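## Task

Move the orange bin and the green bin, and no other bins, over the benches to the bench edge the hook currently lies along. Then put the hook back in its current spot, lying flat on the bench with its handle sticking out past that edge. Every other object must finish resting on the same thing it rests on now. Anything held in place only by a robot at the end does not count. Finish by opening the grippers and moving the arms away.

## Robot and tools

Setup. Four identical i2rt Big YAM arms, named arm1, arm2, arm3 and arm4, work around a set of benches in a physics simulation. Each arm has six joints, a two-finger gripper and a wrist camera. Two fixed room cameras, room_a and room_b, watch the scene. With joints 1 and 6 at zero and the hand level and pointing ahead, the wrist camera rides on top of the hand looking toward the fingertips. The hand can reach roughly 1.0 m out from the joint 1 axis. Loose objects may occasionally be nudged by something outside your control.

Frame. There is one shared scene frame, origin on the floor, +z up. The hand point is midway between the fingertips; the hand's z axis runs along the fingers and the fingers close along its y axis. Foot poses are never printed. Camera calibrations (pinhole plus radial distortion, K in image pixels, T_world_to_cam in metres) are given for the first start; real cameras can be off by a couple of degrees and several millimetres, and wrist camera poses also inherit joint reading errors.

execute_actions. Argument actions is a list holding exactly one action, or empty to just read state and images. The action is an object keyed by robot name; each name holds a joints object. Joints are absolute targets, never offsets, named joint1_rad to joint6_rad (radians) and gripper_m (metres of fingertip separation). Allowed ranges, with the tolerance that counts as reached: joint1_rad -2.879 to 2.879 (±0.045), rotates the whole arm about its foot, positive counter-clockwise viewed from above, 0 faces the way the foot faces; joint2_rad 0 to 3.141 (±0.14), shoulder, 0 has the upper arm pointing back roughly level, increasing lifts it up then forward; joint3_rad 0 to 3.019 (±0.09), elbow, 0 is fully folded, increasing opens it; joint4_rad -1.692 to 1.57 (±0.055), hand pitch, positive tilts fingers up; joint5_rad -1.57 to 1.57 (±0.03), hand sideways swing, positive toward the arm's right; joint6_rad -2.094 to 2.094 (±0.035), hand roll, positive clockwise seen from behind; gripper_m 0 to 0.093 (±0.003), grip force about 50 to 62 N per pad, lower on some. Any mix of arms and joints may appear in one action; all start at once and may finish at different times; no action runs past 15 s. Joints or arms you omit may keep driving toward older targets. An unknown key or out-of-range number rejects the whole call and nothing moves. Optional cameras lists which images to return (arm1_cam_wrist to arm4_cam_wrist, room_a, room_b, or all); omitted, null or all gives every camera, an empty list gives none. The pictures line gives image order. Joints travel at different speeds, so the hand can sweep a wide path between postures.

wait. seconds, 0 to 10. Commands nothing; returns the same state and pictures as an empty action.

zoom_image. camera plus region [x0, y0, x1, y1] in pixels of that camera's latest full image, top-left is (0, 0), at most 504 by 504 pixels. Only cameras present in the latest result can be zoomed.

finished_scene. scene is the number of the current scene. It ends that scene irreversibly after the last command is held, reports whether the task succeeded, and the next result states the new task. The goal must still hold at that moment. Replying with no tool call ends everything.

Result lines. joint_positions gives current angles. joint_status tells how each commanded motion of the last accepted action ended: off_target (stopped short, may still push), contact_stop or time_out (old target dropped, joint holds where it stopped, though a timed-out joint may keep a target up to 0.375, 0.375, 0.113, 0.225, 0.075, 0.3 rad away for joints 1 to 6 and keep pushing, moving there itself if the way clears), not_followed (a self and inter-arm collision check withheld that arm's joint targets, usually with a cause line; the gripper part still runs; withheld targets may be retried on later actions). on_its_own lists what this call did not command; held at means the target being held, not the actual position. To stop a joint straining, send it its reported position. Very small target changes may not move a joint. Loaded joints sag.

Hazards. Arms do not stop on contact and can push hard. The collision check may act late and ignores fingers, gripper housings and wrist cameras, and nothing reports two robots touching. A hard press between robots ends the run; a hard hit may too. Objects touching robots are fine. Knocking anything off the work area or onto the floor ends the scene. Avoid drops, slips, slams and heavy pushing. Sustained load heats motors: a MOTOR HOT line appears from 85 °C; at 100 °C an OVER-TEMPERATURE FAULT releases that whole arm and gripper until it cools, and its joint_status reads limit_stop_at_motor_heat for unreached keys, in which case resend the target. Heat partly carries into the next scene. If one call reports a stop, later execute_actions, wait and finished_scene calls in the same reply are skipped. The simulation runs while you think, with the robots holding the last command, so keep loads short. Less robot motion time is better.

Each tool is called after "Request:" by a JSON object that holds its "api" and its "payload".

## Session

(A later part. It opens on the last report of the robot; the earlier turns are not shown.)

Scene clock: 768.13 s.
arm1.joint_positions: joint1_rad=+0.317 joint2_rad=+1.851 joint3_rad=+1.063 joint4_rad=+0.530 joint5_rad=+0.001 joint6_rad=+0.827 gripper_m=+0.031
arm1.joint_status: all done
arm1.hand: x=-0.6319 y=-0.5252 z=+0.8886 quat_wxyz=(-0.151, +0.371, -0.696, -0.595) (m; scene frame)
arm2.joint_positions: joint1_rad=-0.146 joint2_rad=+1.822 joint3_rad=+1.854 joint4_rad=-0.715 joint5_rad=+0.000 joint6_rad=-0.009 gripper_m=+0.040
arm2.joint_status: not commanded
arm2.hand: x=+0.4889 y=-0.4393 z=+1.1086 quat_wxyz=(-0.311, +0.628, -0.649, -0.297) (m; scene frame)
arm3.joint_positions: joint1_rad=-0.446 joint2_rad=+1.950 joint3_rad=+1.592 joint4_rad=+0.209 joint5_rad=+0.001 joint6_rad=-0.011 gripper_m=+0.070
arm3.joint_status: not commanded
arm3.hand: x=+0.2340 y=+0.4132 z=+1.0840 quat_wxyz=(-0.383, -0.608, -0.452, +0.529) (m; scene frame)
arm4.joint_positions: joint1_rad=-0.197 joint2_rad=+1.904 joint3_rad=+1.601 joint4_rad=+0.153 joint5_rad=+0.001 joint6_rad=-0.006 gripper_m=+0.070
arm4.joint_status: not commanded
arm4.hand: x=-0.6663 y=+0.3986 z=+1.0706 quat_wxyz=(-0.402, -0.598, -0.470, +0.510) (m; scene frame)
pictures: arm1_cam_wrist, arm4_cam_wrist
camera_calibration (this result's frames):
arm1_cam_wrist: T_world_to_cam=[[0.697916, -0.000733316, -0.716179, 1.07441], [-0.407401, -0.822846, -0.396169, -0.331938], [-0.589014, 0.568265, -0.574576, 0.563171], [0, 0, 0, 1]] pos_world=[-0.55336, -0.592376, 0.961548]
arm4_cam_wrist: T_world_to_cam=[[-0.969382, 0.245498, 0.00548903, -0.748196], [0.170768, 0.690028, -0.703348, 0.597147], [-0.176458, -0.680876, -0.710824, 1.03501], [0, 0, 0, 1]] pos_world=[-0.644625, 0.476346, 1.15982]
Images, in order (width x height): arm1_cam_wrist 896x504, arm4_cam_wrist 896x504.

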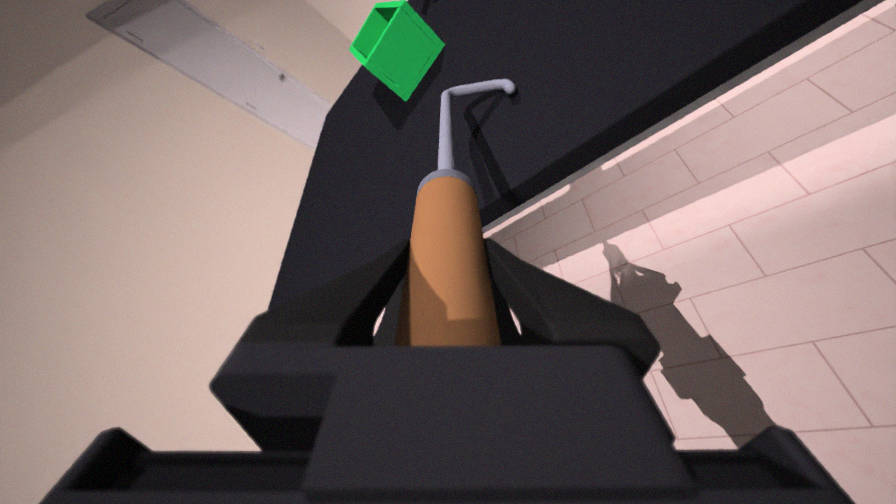

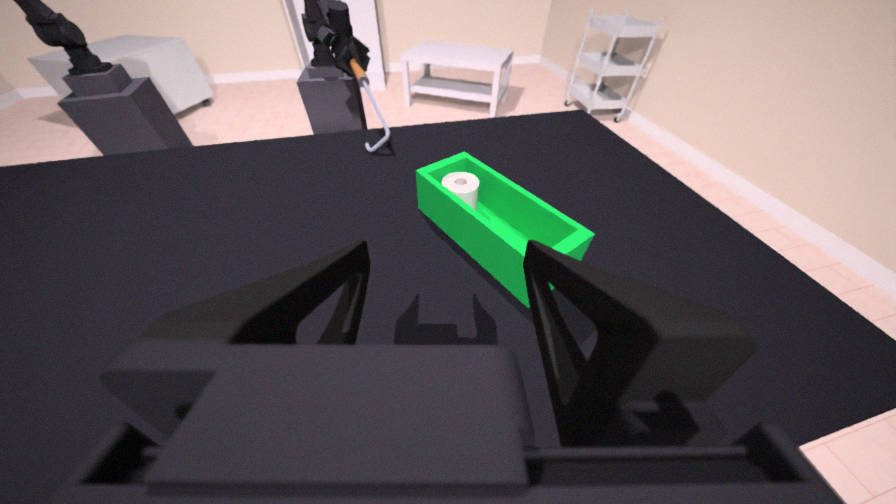

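Request:
{"api": "execute_actions", "payload": {"actions": [{"arm1":{"joints":{"joint3_rad":1.85,"joint4_rad":0.15,"joint6_rad":1.66}}}], "cameras": ["arm1_cam_wrist","arm4_cam_wrist"]}}

Scene clock: 782.40 s.
arm1.joint_positions: joint1_rad=+0.320 joint2_rad=+1.883 joint3_rad=+1.785 joint4_rad=+0.130 joint5_rad=+0.000 joint6_rad=+1.646 gripper_m=+0.031
arm1.joint_status: all done
arm1.hand: x=-0.6631 y=-0.4022 z=+1.1884 quat_wxyz=(+0.116, +0.056, -0.690, -0.713) (m; scene frame)
arm2.joint_positions: joint1_rad=-0.146 joint2_rad=+1.822 joint3_rad=+1.854 joint4_rad=-0.715 joint5_rad=+0.000 joint6_rad=-0.009 gripper_m=+0.040
arm2.joint_status: not commanded
arm2.hand: x=+0.4889 y=-0.4393 z=+1.1086 quat_wxyz=(-0.311, +0.628, -0.649, -0.297) (m; scene frame)
arm3.joint_positions: joint1_rad=-0.446 joint2_rad=+1.950 joint3_rad=+1.592 joint4_rad=+0.209 joint5_rad=+0.001 joint6_rad=-0.011 gripper_m=+0.070
arm3.joint_status: not commanded
arm3.hand: x=+0.2340 y=+0.4132 z=+1.0840 quat_wxyz=(-0.383, -0.608, -0.452, +0.529) (m; scene frame)
arm4.joint_positions: joint1_rad=-0.197 joint2_rad=+1.904 joint3_rad=+1.601 joint4_rad=+0.153 joint5_rad=+0.001 joint6_rad=-0.006 gripper_m=+0.070
arm4.joint_status: not commanded
arm4.hand: x=-0.6663 y=+0.3986 z=+1.0706 quat_wxyz=(-0.402, -0.598, -0.470, +0.510) (m; scene frame)
pictures: arm1_cam_wrist, arm4_cam_wrist
camera_calibration (this result's frames):
arm1_cam_wrist: T_world_to_cam=[[-0.0856742, 0.0361336, -0.995668, 1.13835], [-0.646113, -0.762731, 0.0279159, -0.762768], [-0.758418, 0.645705, 0.0886927, -0.222253], [0, 0, 0, 1]] pos_world=[-0.563868, -0.47941, 1.17442]
arm4_cam_wrist: T_world_to_cam=[[-0.969382, 0.245498, 0.00548903, -0.748196], [0.170768, 0.690028, -0.703348, 0.597147], [-0.176458, -0.680876, -0.710824, 1.03501], [0, 0, 0, 1]] pos_world=[-0.644625, 0.476346, 1.15982]
Images, in order (width x height): arm1_cam_wrist 896x504, arm4_cam_wrist 896x504.

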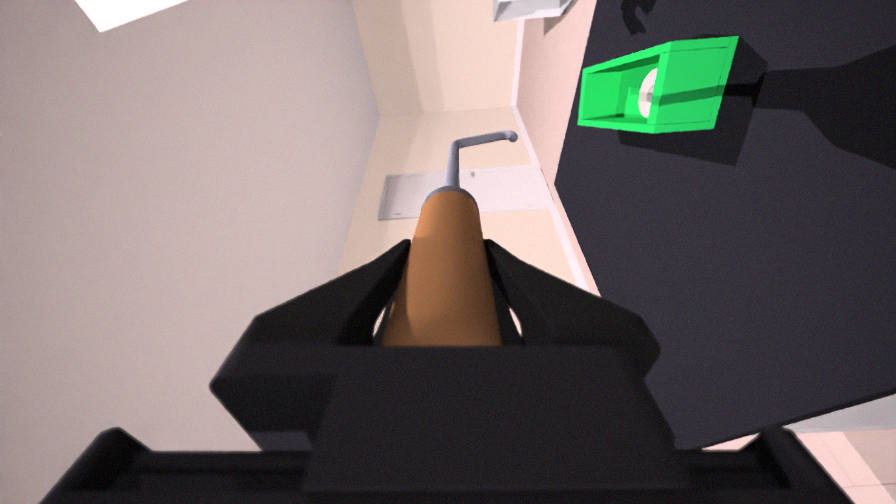

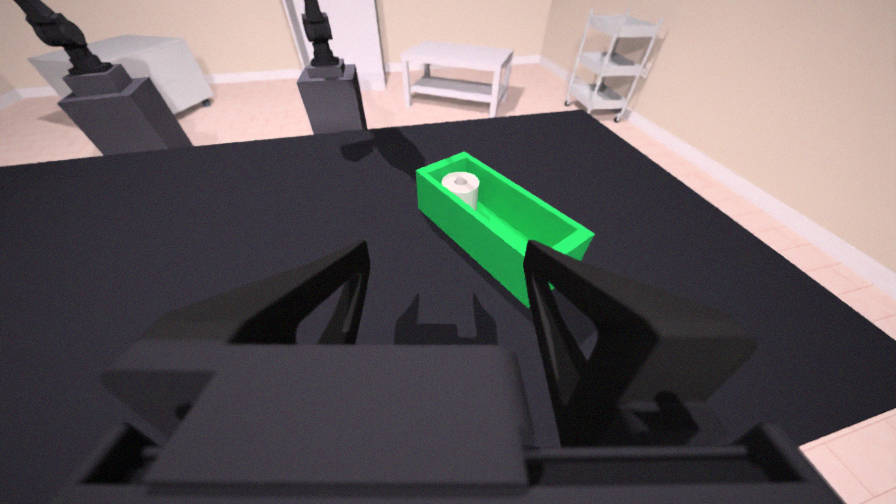

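Request:
{"api": "execute_actions", "payload": {"actions": [{"arm1":{"joints":{"joint1_rad":0.35,"joint2_rad":2.40,"joint3_rad":2.23,"joint4_rad":0.29}}}], "cameras": ["arm1_cam_wrist","arm4_cam_wrist","room_b"]}}

Scene clock: 802.57 s.
arm1.joint_positions: joint1_rad=+0.348 joint2_rad=+2.443 joint3_rad=+2.154 joint4_rad=+0.281 joint5_rad=-0.001 joint6_rad=+1.661 gripper_m=+0.031
arm1.joint_status: all done
arm1.hand: x=-0.7250 y=-0.2726 z=+0.9601 quat_wxyz=(+0.130, +0.063, -0.704, -0.696) (m; scene frame)
arm2.joint_positions: joint1_rad=-0.146 joint2_rad=+1.822 joint3_rad=+1.854 joint4_rad=-0.715 joint5_rad=+0.000 joint6_rad=-0.009 gripper_m=+0.040
arm2.joint_status: not commanded
arm2.hand: x=+0.4889 y=-0.4393 z=+1.1086 quat_wxyz=(-0.311, +0.628, -0.649, -0.297) (m; scene frame)
arm3.joint_positions: joint1_rad=-0.446 joint2_rad=+1.950 joint3_rad=+1.592 joint4_rad=+0.209 joint5_rad=+0.001 joint6_rad=-0.011 gripper_m=+0.070
arm3.joint_status: not commanded
arm3.hand: x=+0.2340 y=+0.4132 z=+1.0840 quat_wxyz=(-0.383, -0.608, -0.452, +0.529) (m; scene frame)
arm4.joint_positions: joint1_rad=-0.197 joint2_rad=+1.904 joint3_rad=+1.601 joint4_rad=+0.153 joint5_rad=+0.001 joint6_rad=-0.006 gripper_m=+0.070
arm4.joint_status: not commanded
arm4.hand: x=-0.6663 y=+0.3986 z=+1.0706 quat_wxyz=(-0.402, -0.598, -0.470, +0.510) (m; scene frame)
pictures: arm1_cam_wrist, arm4_cam_wrist, room_b
camera_calibration (this result's frames):
arm1_cam_wrist: T_world_to_cam=[[-0.0897757, -0.00938968, -0.995918, 0.885897], [-0.622574, -0.779983, 0.0634749, -0.719277], [-0.777394, 0.625731, 0.0641777, -0.328321], [0, 0, 0, 1]] pos_world=[-0.623506, -0.347265, 0.949008]
arm4_cam_wrist: T_world_to_cam=[[-0.969382, 0.245498, 0.00548903, -0.748196], [0.170768, 0.690028, -0.703348, 0.597147], [-0.176458, -0.680876, -0.710824, 1.03501], [0, 0, 0, 1]] pos_world=[-0.644625, 0.476346, 1.15982]
Images, in order (width x height): arm1_cam_wrist 896x504, arm4_cam_wrist 896x504, room_b 896x504.

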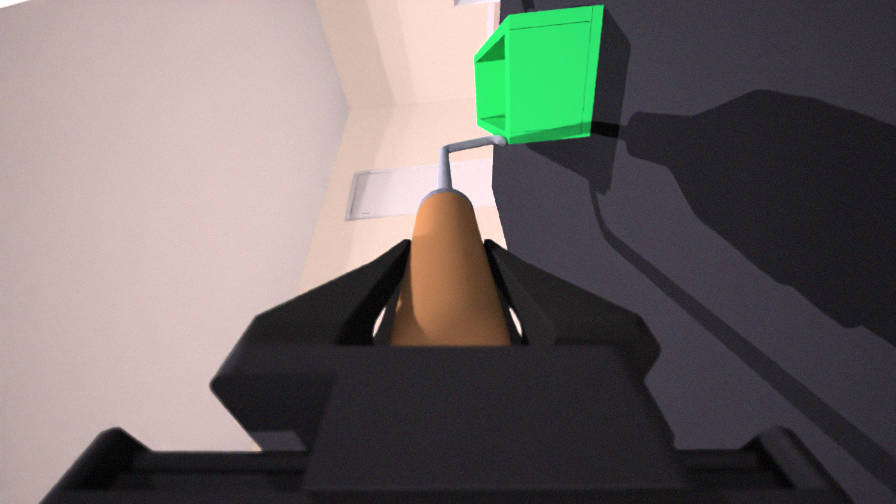

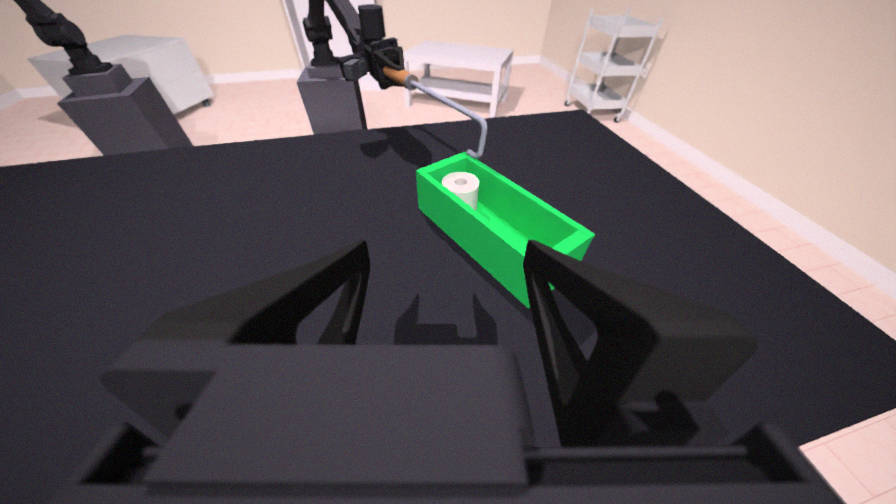

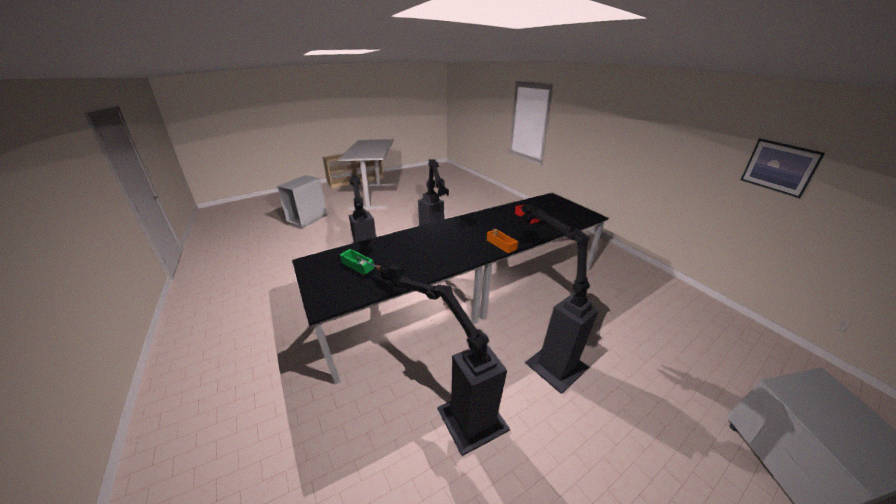

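Request:
{"api": "zoom_image", "payload": {"camera": "arm4_cam_wrist", "region": [390, 90, 550, 230]}}

Request:
{"api": "zoom_image", "payload": {"camera": "arm1_cam_wrist", "region": [420, 0, 640, 200]}}

Region (390, 90, 550, 230) of arm4_cam_wrist's 896x504 image, scaled by 3.150, with more detail than that image has; it fills the top 441 rows of this view, and the rest is white.

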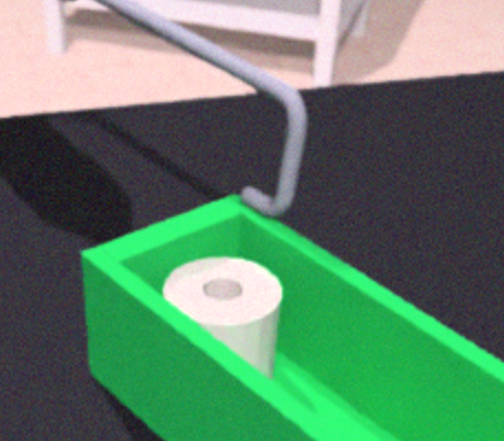

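Region (420, 0, 640, 200) of arm1_cam_wrist's 896x504 image, scaled by 2.291, with more detail than that image has; it fills the top 458 rows of this view, and the rest is white.

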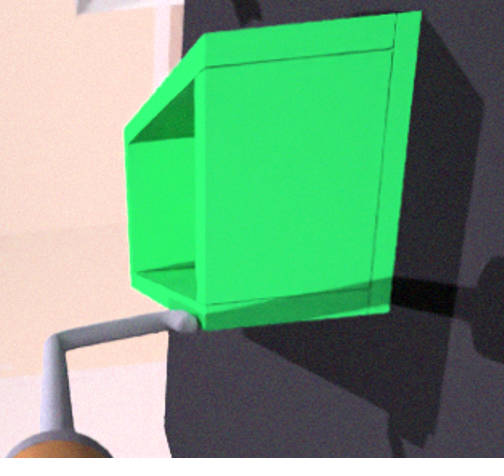

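Request:
{"api": "execute_actions", "payload": {"actions": [{"arm1":{"joints":{"joint3_rad":2.33,"joint5_rad":0.052}}}], "cameras": ["arm1_cam_wrist"]}}

Request:
{"api": "execute_actions", "payload": {"actions": [{"arm1":{"joints":{"joint2_rad":2.47}}}], "cameras": ["arm1_cam_wrist","arm4_cam_wrist"]}}

Request:
{"api": "zoom_image", "payload": {"camera": "arm4_cam_wrist", "region": [390, 90, 550, 230]}}

Scene clock: 823.23 s.
arm1.joint_positions: joint1_rad=+0.348 joint2_rad=+2.441 joint3_rad=+2.251 joint4_rad=+0.267 joint5_rad=+0.052 joint6_rad=+1.661 gripper_m=+0.031
arm1.joint_status: all done
arm1.hand: x=-0.7178 y=-0.2633 z=+1.0180 quat_wxyz=(+0.117, +0.040, -0.675, -0.728) (m; scene frame)
arm2.joint_positions: joint1_rad=-0.146 joint2_rad=+1.822 joint3_rad=+1.854 joint4_rad=-0.715 joint5_rad=+0.000 joint6_rad=-0.009 gripper_m=+0.040
arm2.joint_status: not commanded
arm2.hand: x=+0.4889 y=-0.4393 z=+1.1086 quat_wxyz=(-0.311, +0.628, -0.649, -0.297) (m; scene frame)
arm3.joint_positions: joint1_rad=-0.446 joint2_rad=+1.950 joint3_rad=+1.592 joint4_rad=+0.209 joint5_rad=+0.001 joint6_rad=-0.011 gripper_m=+0.070
arm3.joint_status: not commanded
arm3.hand: x=+0.2340 y=+0.4132 z=+1.0840 quat_wxyz=(-0.383, -0.608, -0.452, +0.529) (m; scene frame)
arm4.joint_positions: joint1_rad=-0.197 joint2_rad=+1.904 joint3_rad=+1.601 joint4_rad=+0.153 joint5_rad=+0.001 joint6_rad=-0.006 gripper_m=+0.070
arm4.joint_status: not commanded
arm4.hand: x=-0.6663 y=+0.3986 z=+1.0706 quat_wxyz=(-0.402, -0.598, -0.470, +0.510) (m; scene frame)
pictures: arm1_cam_wrist
camera_calibration (this result's frames):
arm1_cam_wrist: T_world_to_cam=[[-0.11276, 0.0762224, -0.990694, 0.945068], [-0.662428, -0.748915, 0.017777, -0.68513], [-0.740591, 0.658268, 0.13494, -0.369362], [0, 0, 0, 1]] pos_world=[-0.620829, -0.342, 0.998295]
Images, in order (width x height): arm1_cam_wrist 896x504.

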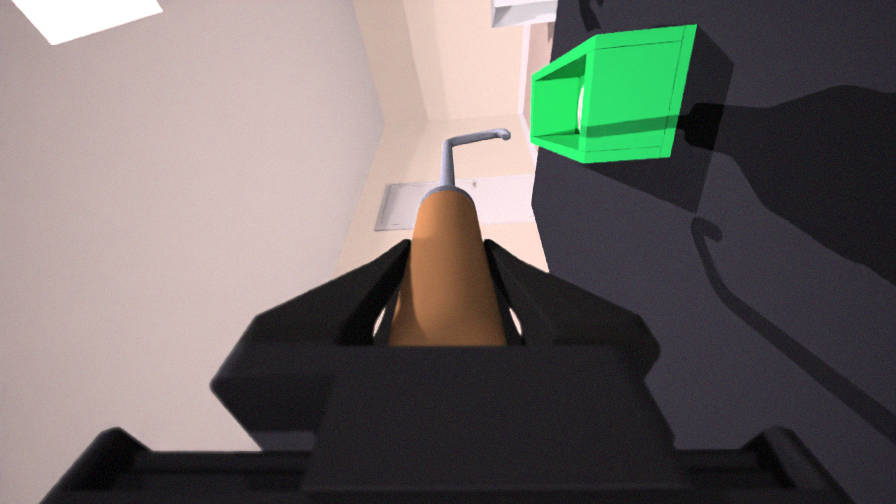

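Scene clock: 824.20 s.
arm1.joint_positions: joint1_rad=+0.348 joint2_rad=+2.486 joint3_rad=+2.251 joint4_rad=+0.267 joint5_rad=+0.052 joint6_rad=+1.661 gripper_m=+0.031
arm1.joint_status: all done
arm1.hand: x=-0.7195 y=-0.2579 z=+0.9754 quat_wxyz=(+0.114, +0.042, -0.691, -0.713) (m; scene frame)
arm2.joint_positions: joint1_rad=-0.146 joint2_rad=+1.822 joint3_rad=+1.854 joint4_rad=-0.715 joint5_rad=+0.000 joint6_rad=-0.009 gripper_m=+0.040
arm2.joint_status: not commanded
arm2.hand: x=+0.4889 y=-0.4393 z=+1.1086 quat_wxyz=(-0.311, +0.628, -0.649, -0.297) (m; scene frame)
arm3.joint_positions: joint1_rad=-0.446 joint2_rad=+1.950 joint3_rad=+1.592 joint4_rad=+0.209 joint5_rad=+0.001 joint6_rad=-0.011 gripper_m=+0.070
arm3.joint_status: not commanded
arm3.hand: x=+0.2340 y=+0.4132 z=+1.0840 quat_wxyz=(-0.383, -0.608, -0.452, +0.529) (m; scene frame)
arm4.joint_positions: joint1_rad=-0.197 joint2_rad=+1.904 joint3_rad=+1.601 joint4_rad=+0.153 joint5_rad=+0.001 joint6_rad=-0.006 gripper_m=+0.070
arm4.joint_status: not commanded
arm4.hand: x=-0.6663 y=+0.3986 z=+1.0706 quat_wxyz=(-0.402, -0.598, -0.470, +0.510) (m; scene frame)
pictures: arm1_cam_wrist, arm4_cam_wrist
camera_calibration (this result's frames):
arm1_cam_wrist: T_world_to_cam=[[-0.100876, 0.0335202, -0.994334, 0.903328], [-0.662618, -0.747778, 0.0420147, -0.70497], [-0.742133, 0.663102, 0.097644, -0.331912], [0, 0, 0, 1]] pos_world=[-0.622325, -0.337349, 0.960238]
arm4_cam_wrist: T_world_to_cam=[[-0.969382, 0.245498, 0.00548903, -0.748196], [0.170768, 0.690028, -0.703348, 0.597147], [-0.176458, -0.680876, -0.710824, 1.03501], [0, 0, 0, 1]] pos_world=[-0.644625, 0.476346, 1.15982]
Images, in order (width x height): arm1_cam_wrist 896x504, arm4_cam_wrist 896x504.

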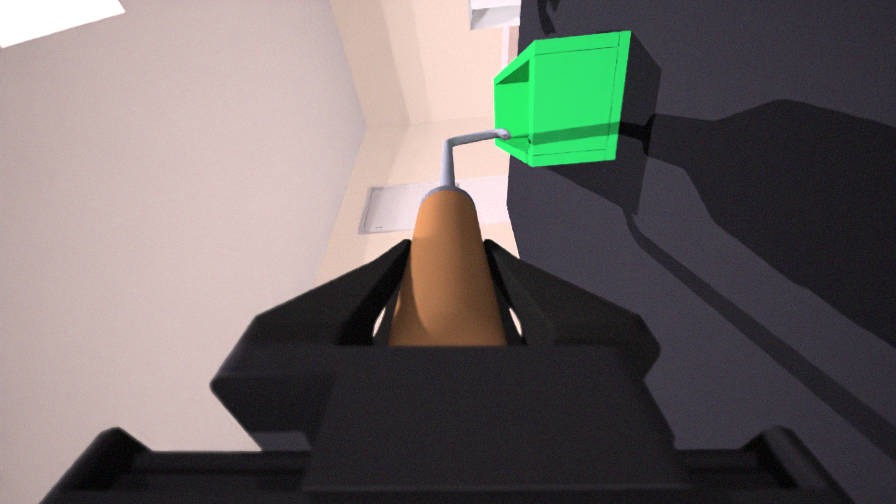

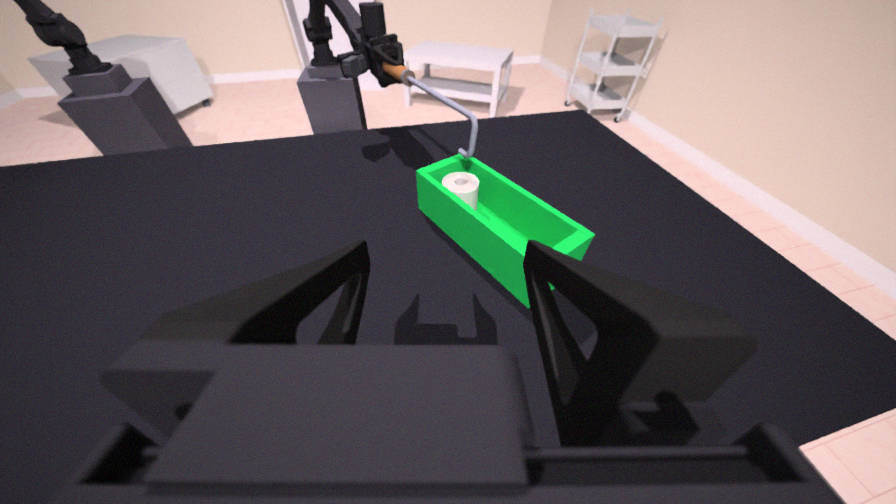

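Region (390, 90, 550, 230) of arm4_cam_wrist's 896x504 image, scaled by 3.150, with more detail than that image has; it fills the top 441 rows of this view, and the rest is white.

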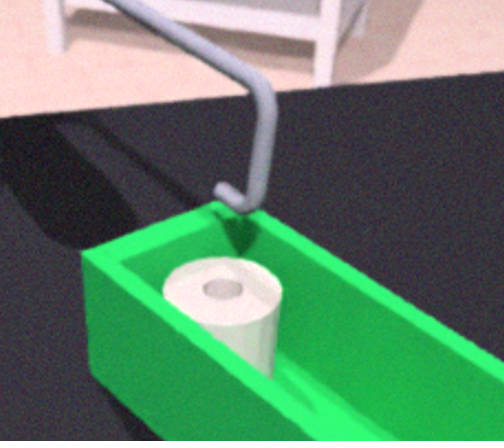

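Request:
{"api": "execute_actions", "payload": {"actions": [{"arm1":{"joints":{"joint4_rad":0.14,"joint5_rad":0.024}}}], "cameras": ["arm1_cam_wrist","arm4_cam_wrist"]}}

Request:
{"api": "zoom_image", "payload": {"camera": "arm4_cam_wrist", "region": [390, 90, 550, 230]}}

Scene clock: 837.87 s.
arm1.joint_positions: joint1_rad=+0.349 joint2_rad=+2.486 joint3_rad=+2.251 joint4_rad=+0.129 joint5_rad=+0.024 joint6_rad=+1.661 gripper_m=+0.031
arm1.joint_status: all done
arm1.hand: x=-0.7244 y=-0.2600 z=+0.9415 quat_wxyz=(+0.114, +0.058, -0.738, -0.662) (m; scene frame)
arm2.joint_positions: joint1_rad=-0.146 joint2_rad=+1.822 joint3_rad=+1.854 joint4_rad=-0.715 joint5_rad=+0.000 joint6_rad=-0.009 gripper_m=+0.040
arm2.joint_status: not commanded
arm2.hand: x=+0.4889 y=-0.4393 z=+1.1086 quat_wxyz=(-0.311, +0.628, -0.649, -0.297) (m; scene frame)
arm3.joint_positions: joint1_rad=-0.446 joint2_rad=+1.950 joint3_rad=+1.592 joint4_rad=+0.209 joint5_rad=+0.001 joint6_rad=-0.011 gripper_m=+0.070
arm3.joint_status: not commanded
arm3.hand: x=+0.2340 y=+0.4132 z=+1.0840 quat_wxyz=(-0.383, -0.608, -0.452, +0.529) (m; scene frame)
arm4.joint_positions: joint1_rad=-0.197 joint2_rad=+1.904 joint3_rad=+1.601 joint4_rad=+0.153 joint5_rad=+0.001 joint6_rad=-0.006 gripper_m=+0.070
arm4.joint_status: not commanded
arm4.hand: x=-0.6663 y=+0.3986 z=+1.0706 quat_wxyz=(-0.402, -0.598, -0.470, +0.510) (m; scene frame)
pictures: arm1_cam_wrist, arm4_cam_wrist
camera_calibration (this result's frames):
arm1_cam_wrist: T_world_to_cam=[[-0.0633595, -0.10121, -0.992845, 0.859962], [-0.643762, -0.756049, 0.118153, -0.768611], [-0.762598, 0.646642, -0.0172521, -0.241749], [0, 0, 0, 1]] pos_world=[-0.624673, -0.337746, 0.940453]
arm4_cam_wrist: T_world_to_cam=[[-0.969382, 0.245498, 0.00548903, -0.748196], [0.170768, 0.690028, -0.703348, 0.597147], [-0.176458, -0.680876, -0.710824, 1.03501], [0, 0, 0, 1]] pos_world=[-0.644625, 0.476346, 1.15982]
Images, in order (width x height): arm1_cam_wrist 896x504, arm4_cam_wrist 896x504.

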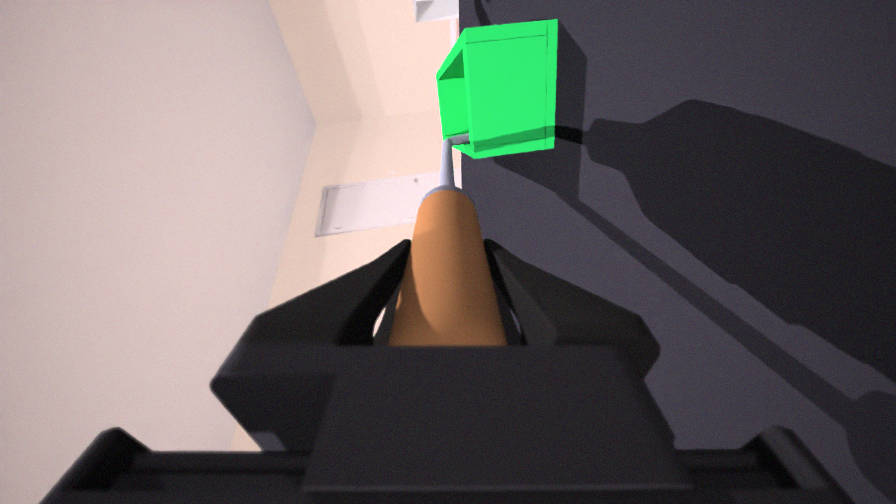

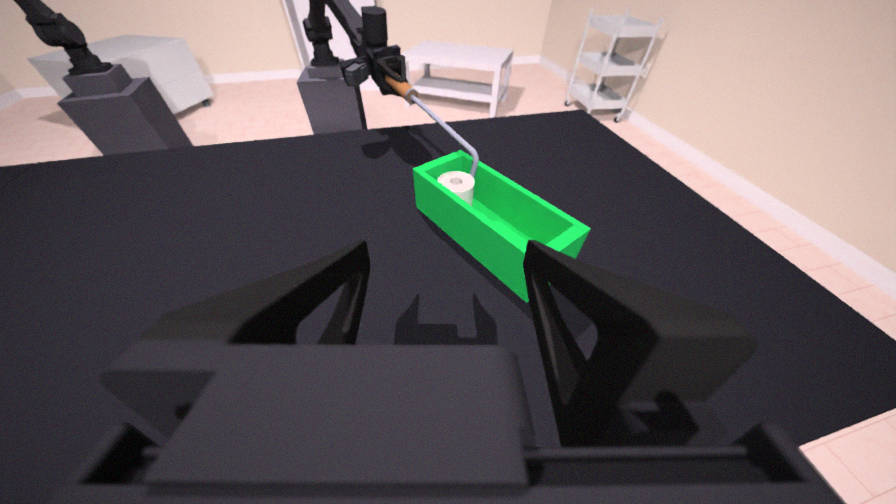

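Region (390, 90, 550, 230) of arm4_cam_wrist's 896x504 image, scaled by 3.150, with more detail than that image has; it fills the top 441 rows of this view, and the rest is white.

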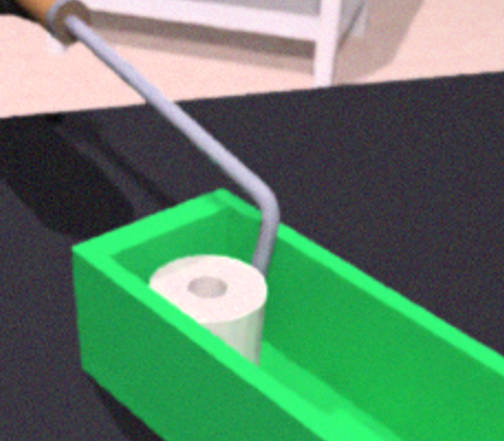

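Request:
{"api": "execute_actions", "payload": {"actions": [{"arm1":{"joints":{"joint1_rad":0.485,"joint2_rad":2.068,"joint3_rad":1.83,"joint4_rad":-0.005,"joint5_rad":0.154}}}], "cameras": ["arm1_cam_wrist","arm4_cam_wrist","room_b"]}}

Scene clock: 889.00 s.
arm1.joint_positions: joint1_rad=+0.490 joint2_rad=+2.082 joint3_rad=+1.823 joint4_rad=-0.019 joint5_rad=+0.152 joint6_rad=+1.663 gripper_m=+0.031
arm1.joint_status: all done
arm1.hand: x=-0.7906 y=-0.3979 z=+1.0114 quat_wxyz=(+0.094, +0.080, -0.790, -0.600) (m; scene frame)
arm2.joint_positions: joint1_rad=-0.146 joint2_rad=+1.822 joint3_rad=+1.854 joint4_rad=-0.715 joint5_rad=+0.000 joint6_rad=-0.009 gripper_m=+0.040
arm2.joint_status: not commanded
arm2.hand: x=+0.4889 y=-0.4393 z=+1.1086 quat_wxyz=(-0.311, +0.628, -0.649, -0.297) (m; scene frame)
arm3.joint_positions: joint1_rad=-0.446 joint2_rad=+1.950 joint3_rad=+1.592 joint4_rad=+0.209 joint5_rad=+0.001 joint6_rad=-0.011 gripper_m=+0.070
arm3.joint_status: not commanded
arm3.hand: x=+0.2340 y=+0.4132 z=+1.0840 quat_wxyz=(-0.383, -0.608, -0.452, +0.529) (m; scene frame)
arm4.joint_positions: joint1_rad=-0.197 joint2_rad=+1.904 joint3_rad=+1.601 joint4_rad=+0.153 joint5_rad=+0.001 joint6_rad=-0.006 gripper_m=+0.070
arm4.joint_status: not commanded
arm4.hand: x=-0.6663 y=+0.3986 z=+1.0706 quat_wxyz=(-0.402, -0.598, -0.470, +0.510) (m; scene frame)
pictures: arm1_cam_wrist, arm4_cam_wrist, room_b
camera_calibration (this result's frames):
arm1_cam_wrist: T_world_to_cam=[[0.0162429, -0.252573, -0.967441, 0.88823], [-0.643866, -0.742897, 0.183141, -0.984261], [-0.764966, 0.619928, -0.17469, -0.0551111], [0, 0, 0, 1]] pos_world=[-0.690318, -0.472697, 1.02994]
arm4_cam_wrist: T_world_to_cam=[[-0.969382, 0.245498, 0.00548903, -0.748196], [0.170768, 0.690028, -0.703348, 0.597147], [-0.176458, -0.680876, -0.710824, 1.03501], [0, 0, 0, 1]] pos_world=[-0.644625, 0.476346, 1.15982]
Images, in order (width x height): arm1_cam_wrist 896x504, arm4_cam_wrist 896x504, room_b 896x504.

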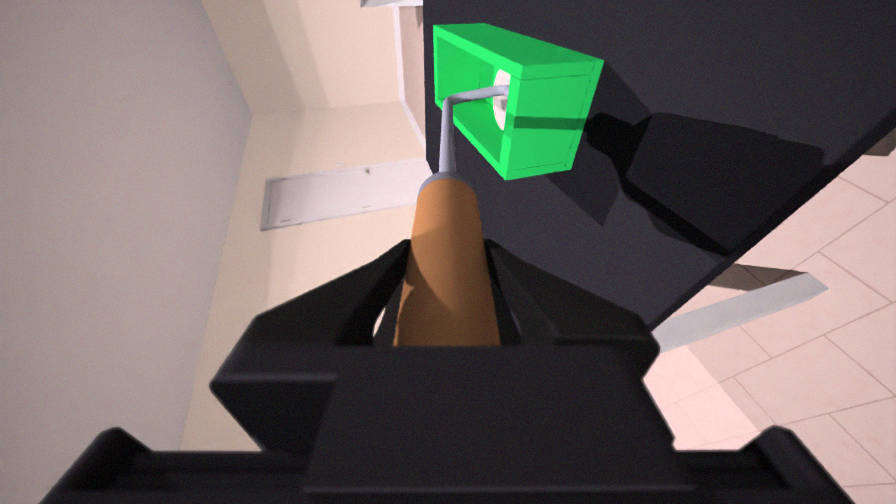

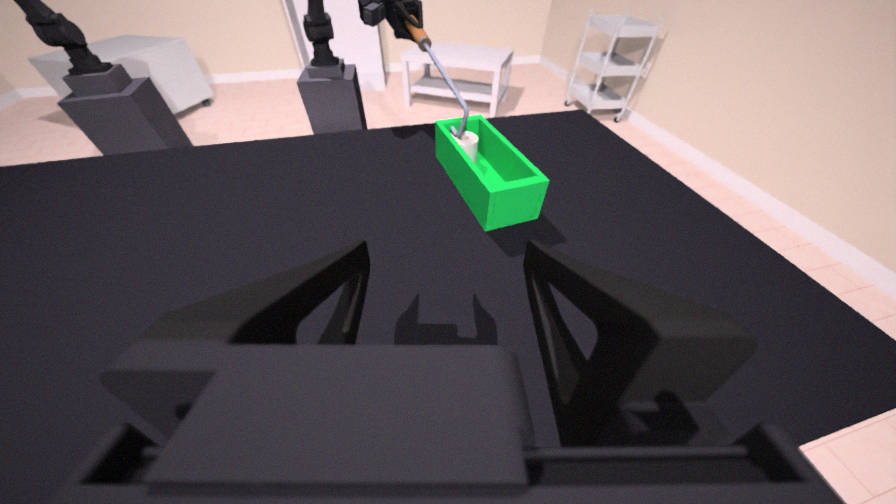

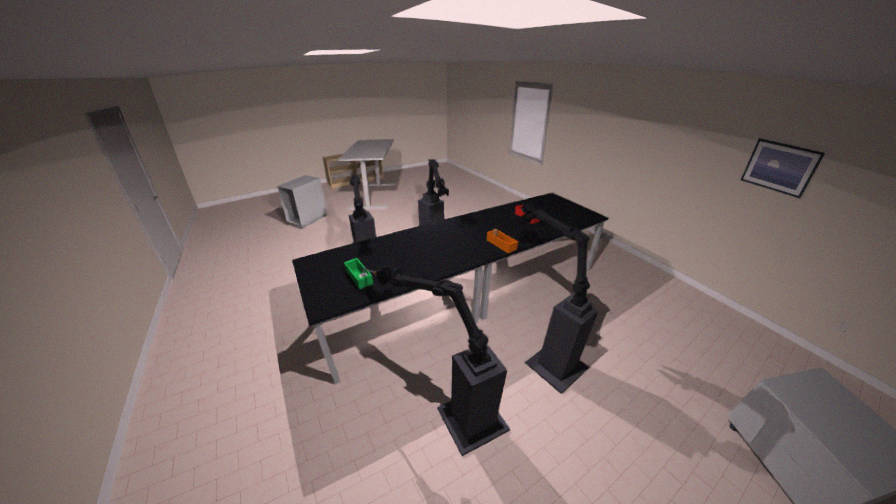

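Request:
{"api": "zoom_image", "payload": {"camera": "arm4_cam_wrist", "region": [390, 60, 570, 240]}}

Request:
{"api": "zoom_image", "payload": {"camera": "arm1_cam_wrist", "region": [420, 0, 640, 200]}}

Region (390, 60, 570, 240) of arm4_cam_wrist's 896x504 image, scaled by 2.800, with more detail than that image has.

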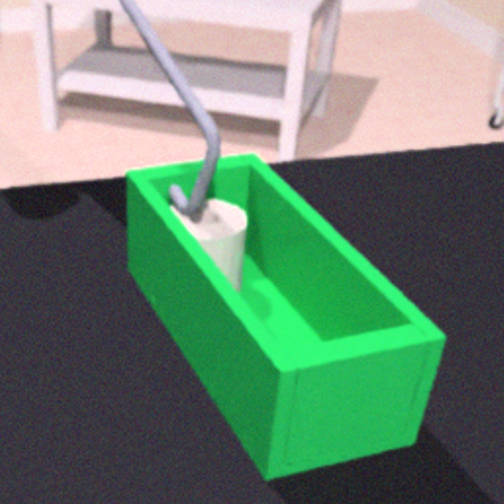

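Region (420, 0, 640, 200) of arm1_cam_wrist's 896x504 image, scaled by 2.291, with more detail than that image has; it fills the top 458 rows of this view, and the rest is white.

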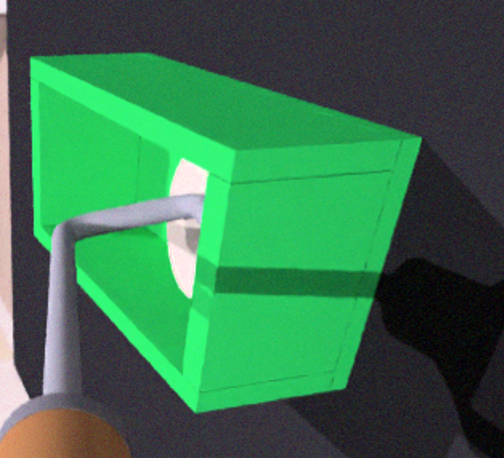

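Request:
{"api": "execute_actions", "payload": {"actions": [{"arm1":{"joints":{"joint5_rad":0.04}}}], "cameras": ["arm1_cam_wrist","arm4_cam_wrist"]}}

Request:
{"api": "zoom_image", "payload": {"camera": "arm4_cam_wrist", "region": [390, 60, 570, 240]}}

Scene clock: 938.07 s.
arm1.joint_positions: joint1_rad=+0.485 joint2_rad=+2.082 joint3_rad=+1.823 joint4_rad=-0.019 joint5_rad=+0.049 joint6_rad=+1.658 gripper_m=+0.031
arm1.joint_status: all done
arm1.hand: x=-0.8034 y=-0.4017 z=+1.0110 quat_wxyz=(+0.132, +0.111, -0.787, -0.592) (m; scene frame)
arm2.joint_positions: joint1_rad=-0.146 joint2_rad=+1.822 joint3_rad=+1.854 joint4_rad=-0.715 joint5_rad=+0.000 joint6_rad=-0.009 gripper_m=+0.040
arm2.joint_status: not commanded
arm2.hand: x=+0.4889 y=-0.4393 z=+1.1086 quat_wxyz=(-0.311, +0.628, -0.649, -0.297) (m; scene frame)
arm3.joint_positions: joint1_rad=-0.446 joint2_rad=+1.950 joint3_rad=+1.592 joint4_rad=+0.209 joint5_rad=+0.001 joint6_rad=-0.011 gripper_m=+0.070
arm3.joint_status: not commanded
arm3.hand: x=+0.2340 y=+0.4132 z=+1.0840 quat_wxyz=(-0.383, -0.608, -0.452, +0.529) (m; scene frame)
arm4.joint_positions: joint1_rad=-0.197 joint2_rad=+1.904 joint3_rad=+1.601 joint4_rad=+0.153 joint5_rad=+0.001 joint6_rad=-0.006 gripper_m=+0.070
arm4.joint_status: not commanded
arm4.hand: x=-0.6663 y=+0.3986 z=+1.0706 quat_wxyz=(-0.402, -0.598, -0.470, +0.510) (m; scene frame)
pictures: arm1_cam_wrist, arm4_cam_wrist
camera_calibration (this result's frames):
arm1_cam_wrist: T_world_to_cam=[[0.020883, -0.259631, -0.965482, 0.885976], [-0.566065, -0.799068, 0.202636, -0.975056], [-0.824096, 0.542294, -0.163655, -0.152477], [0, 0, 0, 1]] pos_world=[-0.696103, -0.466422, 1.02802]
arm4_cam_wrist: T_world_to_cam=[[-0.969382, 0.245498, 0.00548903, -0.748196], [0.170768, 0.690028, -0.703348, 0.597147], [-0.176458, -0.680876, -0.710824, 1.03501], [0, 0, 0, 1]] pos_world=[-0.644625, 0.476346, 1.15982]
Images, in order (width x height): arm1_cam_wrist 896x504, arm4_cam_wrist 896x504.

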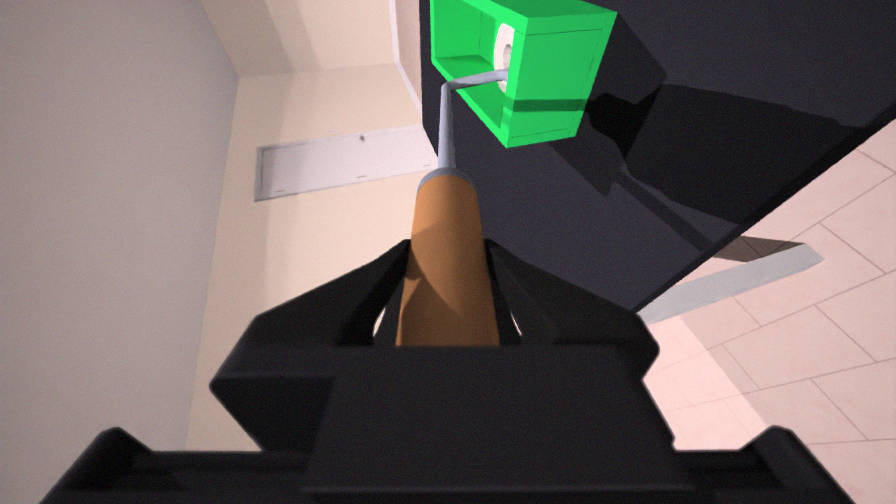

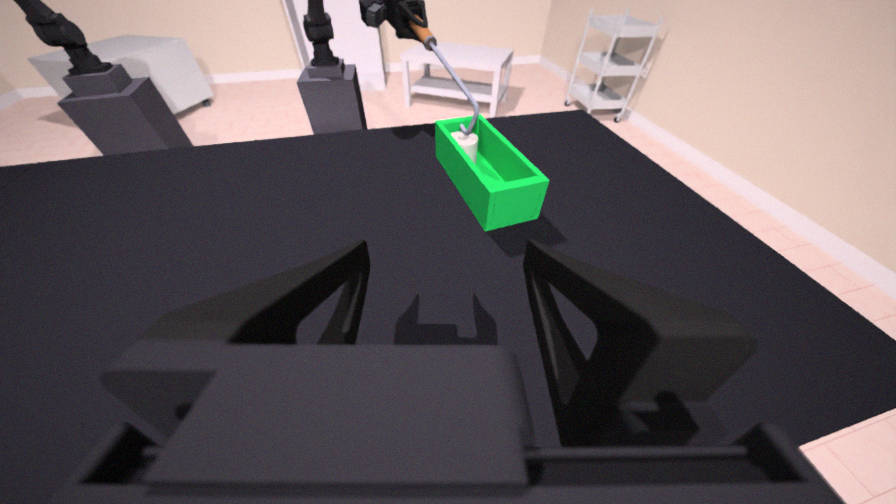

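Region (390, 60, 570, 240) of arm4_cam_wrist's 896x504 image, scaled by 2.800, with more detail than that image has.

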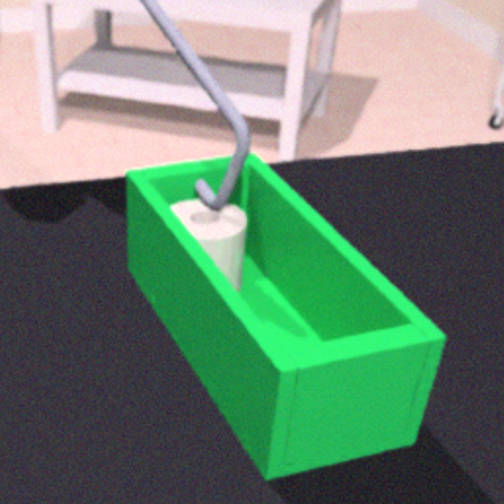

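Request:
{"api": "execute_actions", "payload": {"actions": [{"arm1":{"joints":{"joint1_rad":0.612,"joint2_rad":1.75,"joint3_rad":1.487,"joint4_rad":-0.178,"joint5_rad":0.18}},"arm4":{"joints":{"joint1_rad":-0.3}}}], "cameras": ["arm1_cam_wrist","arm4_cam_wrist","room_b"]}}

Scene clock: 952.80 s.
arm1.joint_positions: joint1_rad=+0.627 joint2_rad=+1.759 joint3_rad=+1.494 joint4_rad=-0.178 joint5_rad=+0.172 joint6_rad=+1.656 gripper_m=+0.031
arm1.joint_status: all done
arm1.hand: x=-0.8306 y=-0.5522 z=+1.0332 quat_wxyz=(+0.100, +0.148, -0.827, -0.533) (m; scene frame)
arm2.joint_positions: joint1_rad=-0.146 joint2_rad=+1.822 joint3_rad=+1.854 joint4_rad=-0.715 joint5_rad=+0.000 joint6_rad=-0.009 gripper_m=+0.040
arm2.joint_status: not commanded
arm2.hand: x=+0.4889 y=-0.4393 z=+1.1086 quat_wxyz=(-0.311, +0.628, -0.649, -0.297) (m; scene frame)
arm3.joint_positions: joint1_rad=-0.446 joint2_rad=+1.950 joint3_rad=+1.592 joint4_rad=+0.209 joint5_rad=+0.001 joint6_rad=-0.011 gripper_m=+0.070
arm3.joint_status: not commanded
arm3.hand: x=+0.2340 y=+0.4132 z=+1.0840 quat_wxyz=(-0.383, -0.608, -0.452, +0.529) (m; scene frame)
arm4.joint_positions: joint1_rad=-0.310 joint2_rad=+1.904 joint3_rad=+1.601 joint4_rad=+0.153 joint5_rad=+0.001 joint6_rad=-0.006 gripper_m=+0.070
arm4.joint_status: all done
arm4.hand: x=-0.7548 y=+0.4255 z=+1.0698 quat_wxyz=(-0.372, -0.624, -0.436, +0.532) (m; scene frame)
pictures: arm1_cam_wrist, arm4_cam_wrist, room_b
camera_calibration (this result's frames):
arm1_cam_wrist: T_world_to_cam=[[0.139769, -0.375232, -0.916333, 0.85302], [-0.570256, -0.787044, 0.235307, -1.1458], [-0.809489, 0.489656, -0.323982, 0.0591088], [0, 0, 0, 1]] pos_world=[-0.724779, -0.610662, 1.07042]
arm4_cam_wrist: T_world_to_cam=[[-0.935411, 0.353503, 0.0064914, -0.862059], [0.24725, 0.667157, -0.702687, 0.659921], [-0.252733, -0.655696, -0.71147, 0.969564], [0, 0, 0, 1]] pos_world=[-0.724505, 0.500209, 1.15913]
Images, in order (width x height): arm1_cam_wrist 896x504, arm4_cam_wrist 896x504, room_b 896x504.

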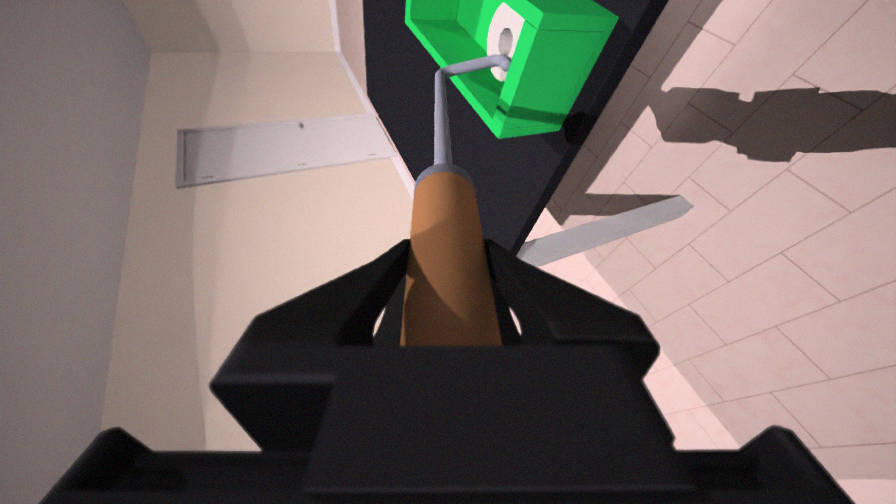

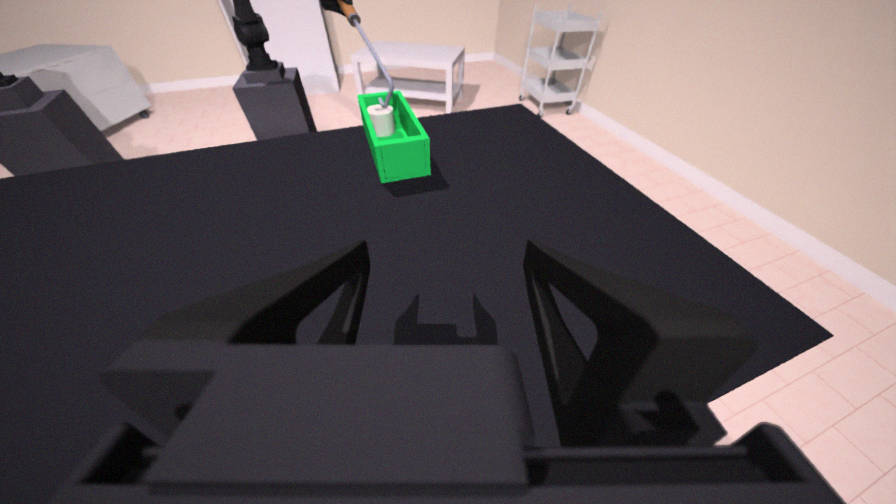

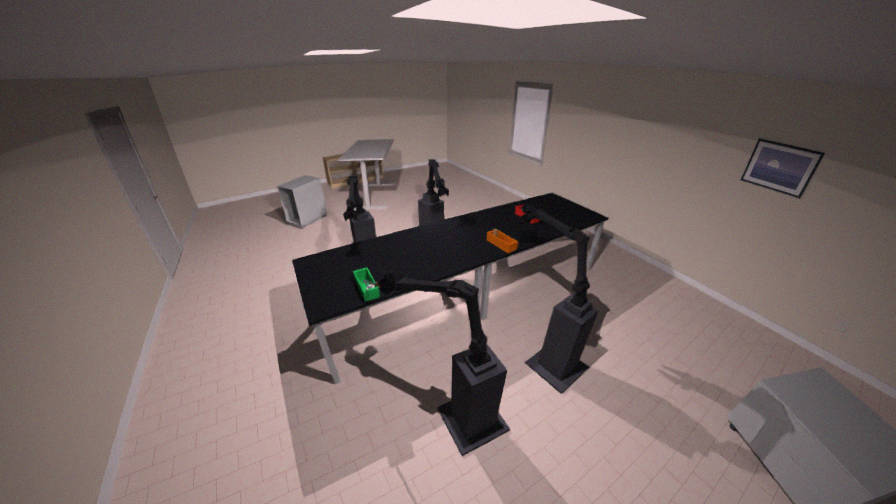

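Request:
{"api": "zoom_image", "payload": {"camera": "arm1_cam_wrist", "region": [400, 0, 680, 240]}}

Request:
{"api": "zoom_image", "payload": {"camera": "room_b", "region": [320, 250, 440, 330]}}

Region (400, 0, 680, 240) of arm1_cam_wrist's 896x504 image, scaled by 1.800, with more detail than that image has; it fills the top 432 rows of this view, and the rest is white.

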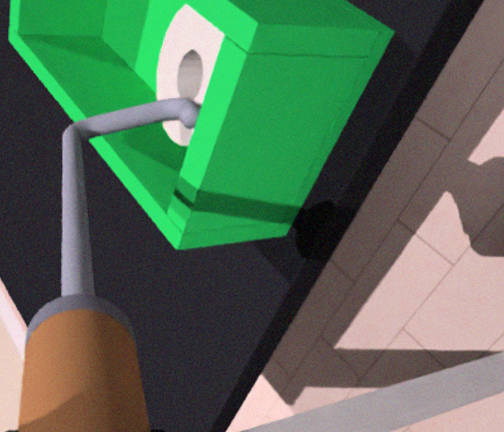

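Region (320, 250, 440, 330) of room_b's 896x504 image, scaled by 4.200, with more detail than that image has.

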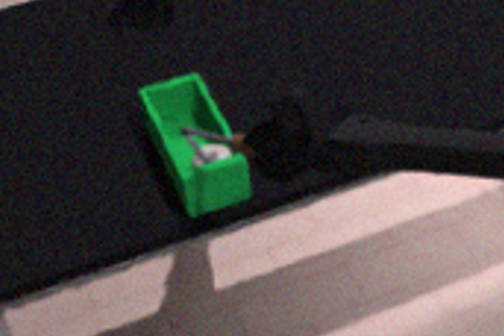

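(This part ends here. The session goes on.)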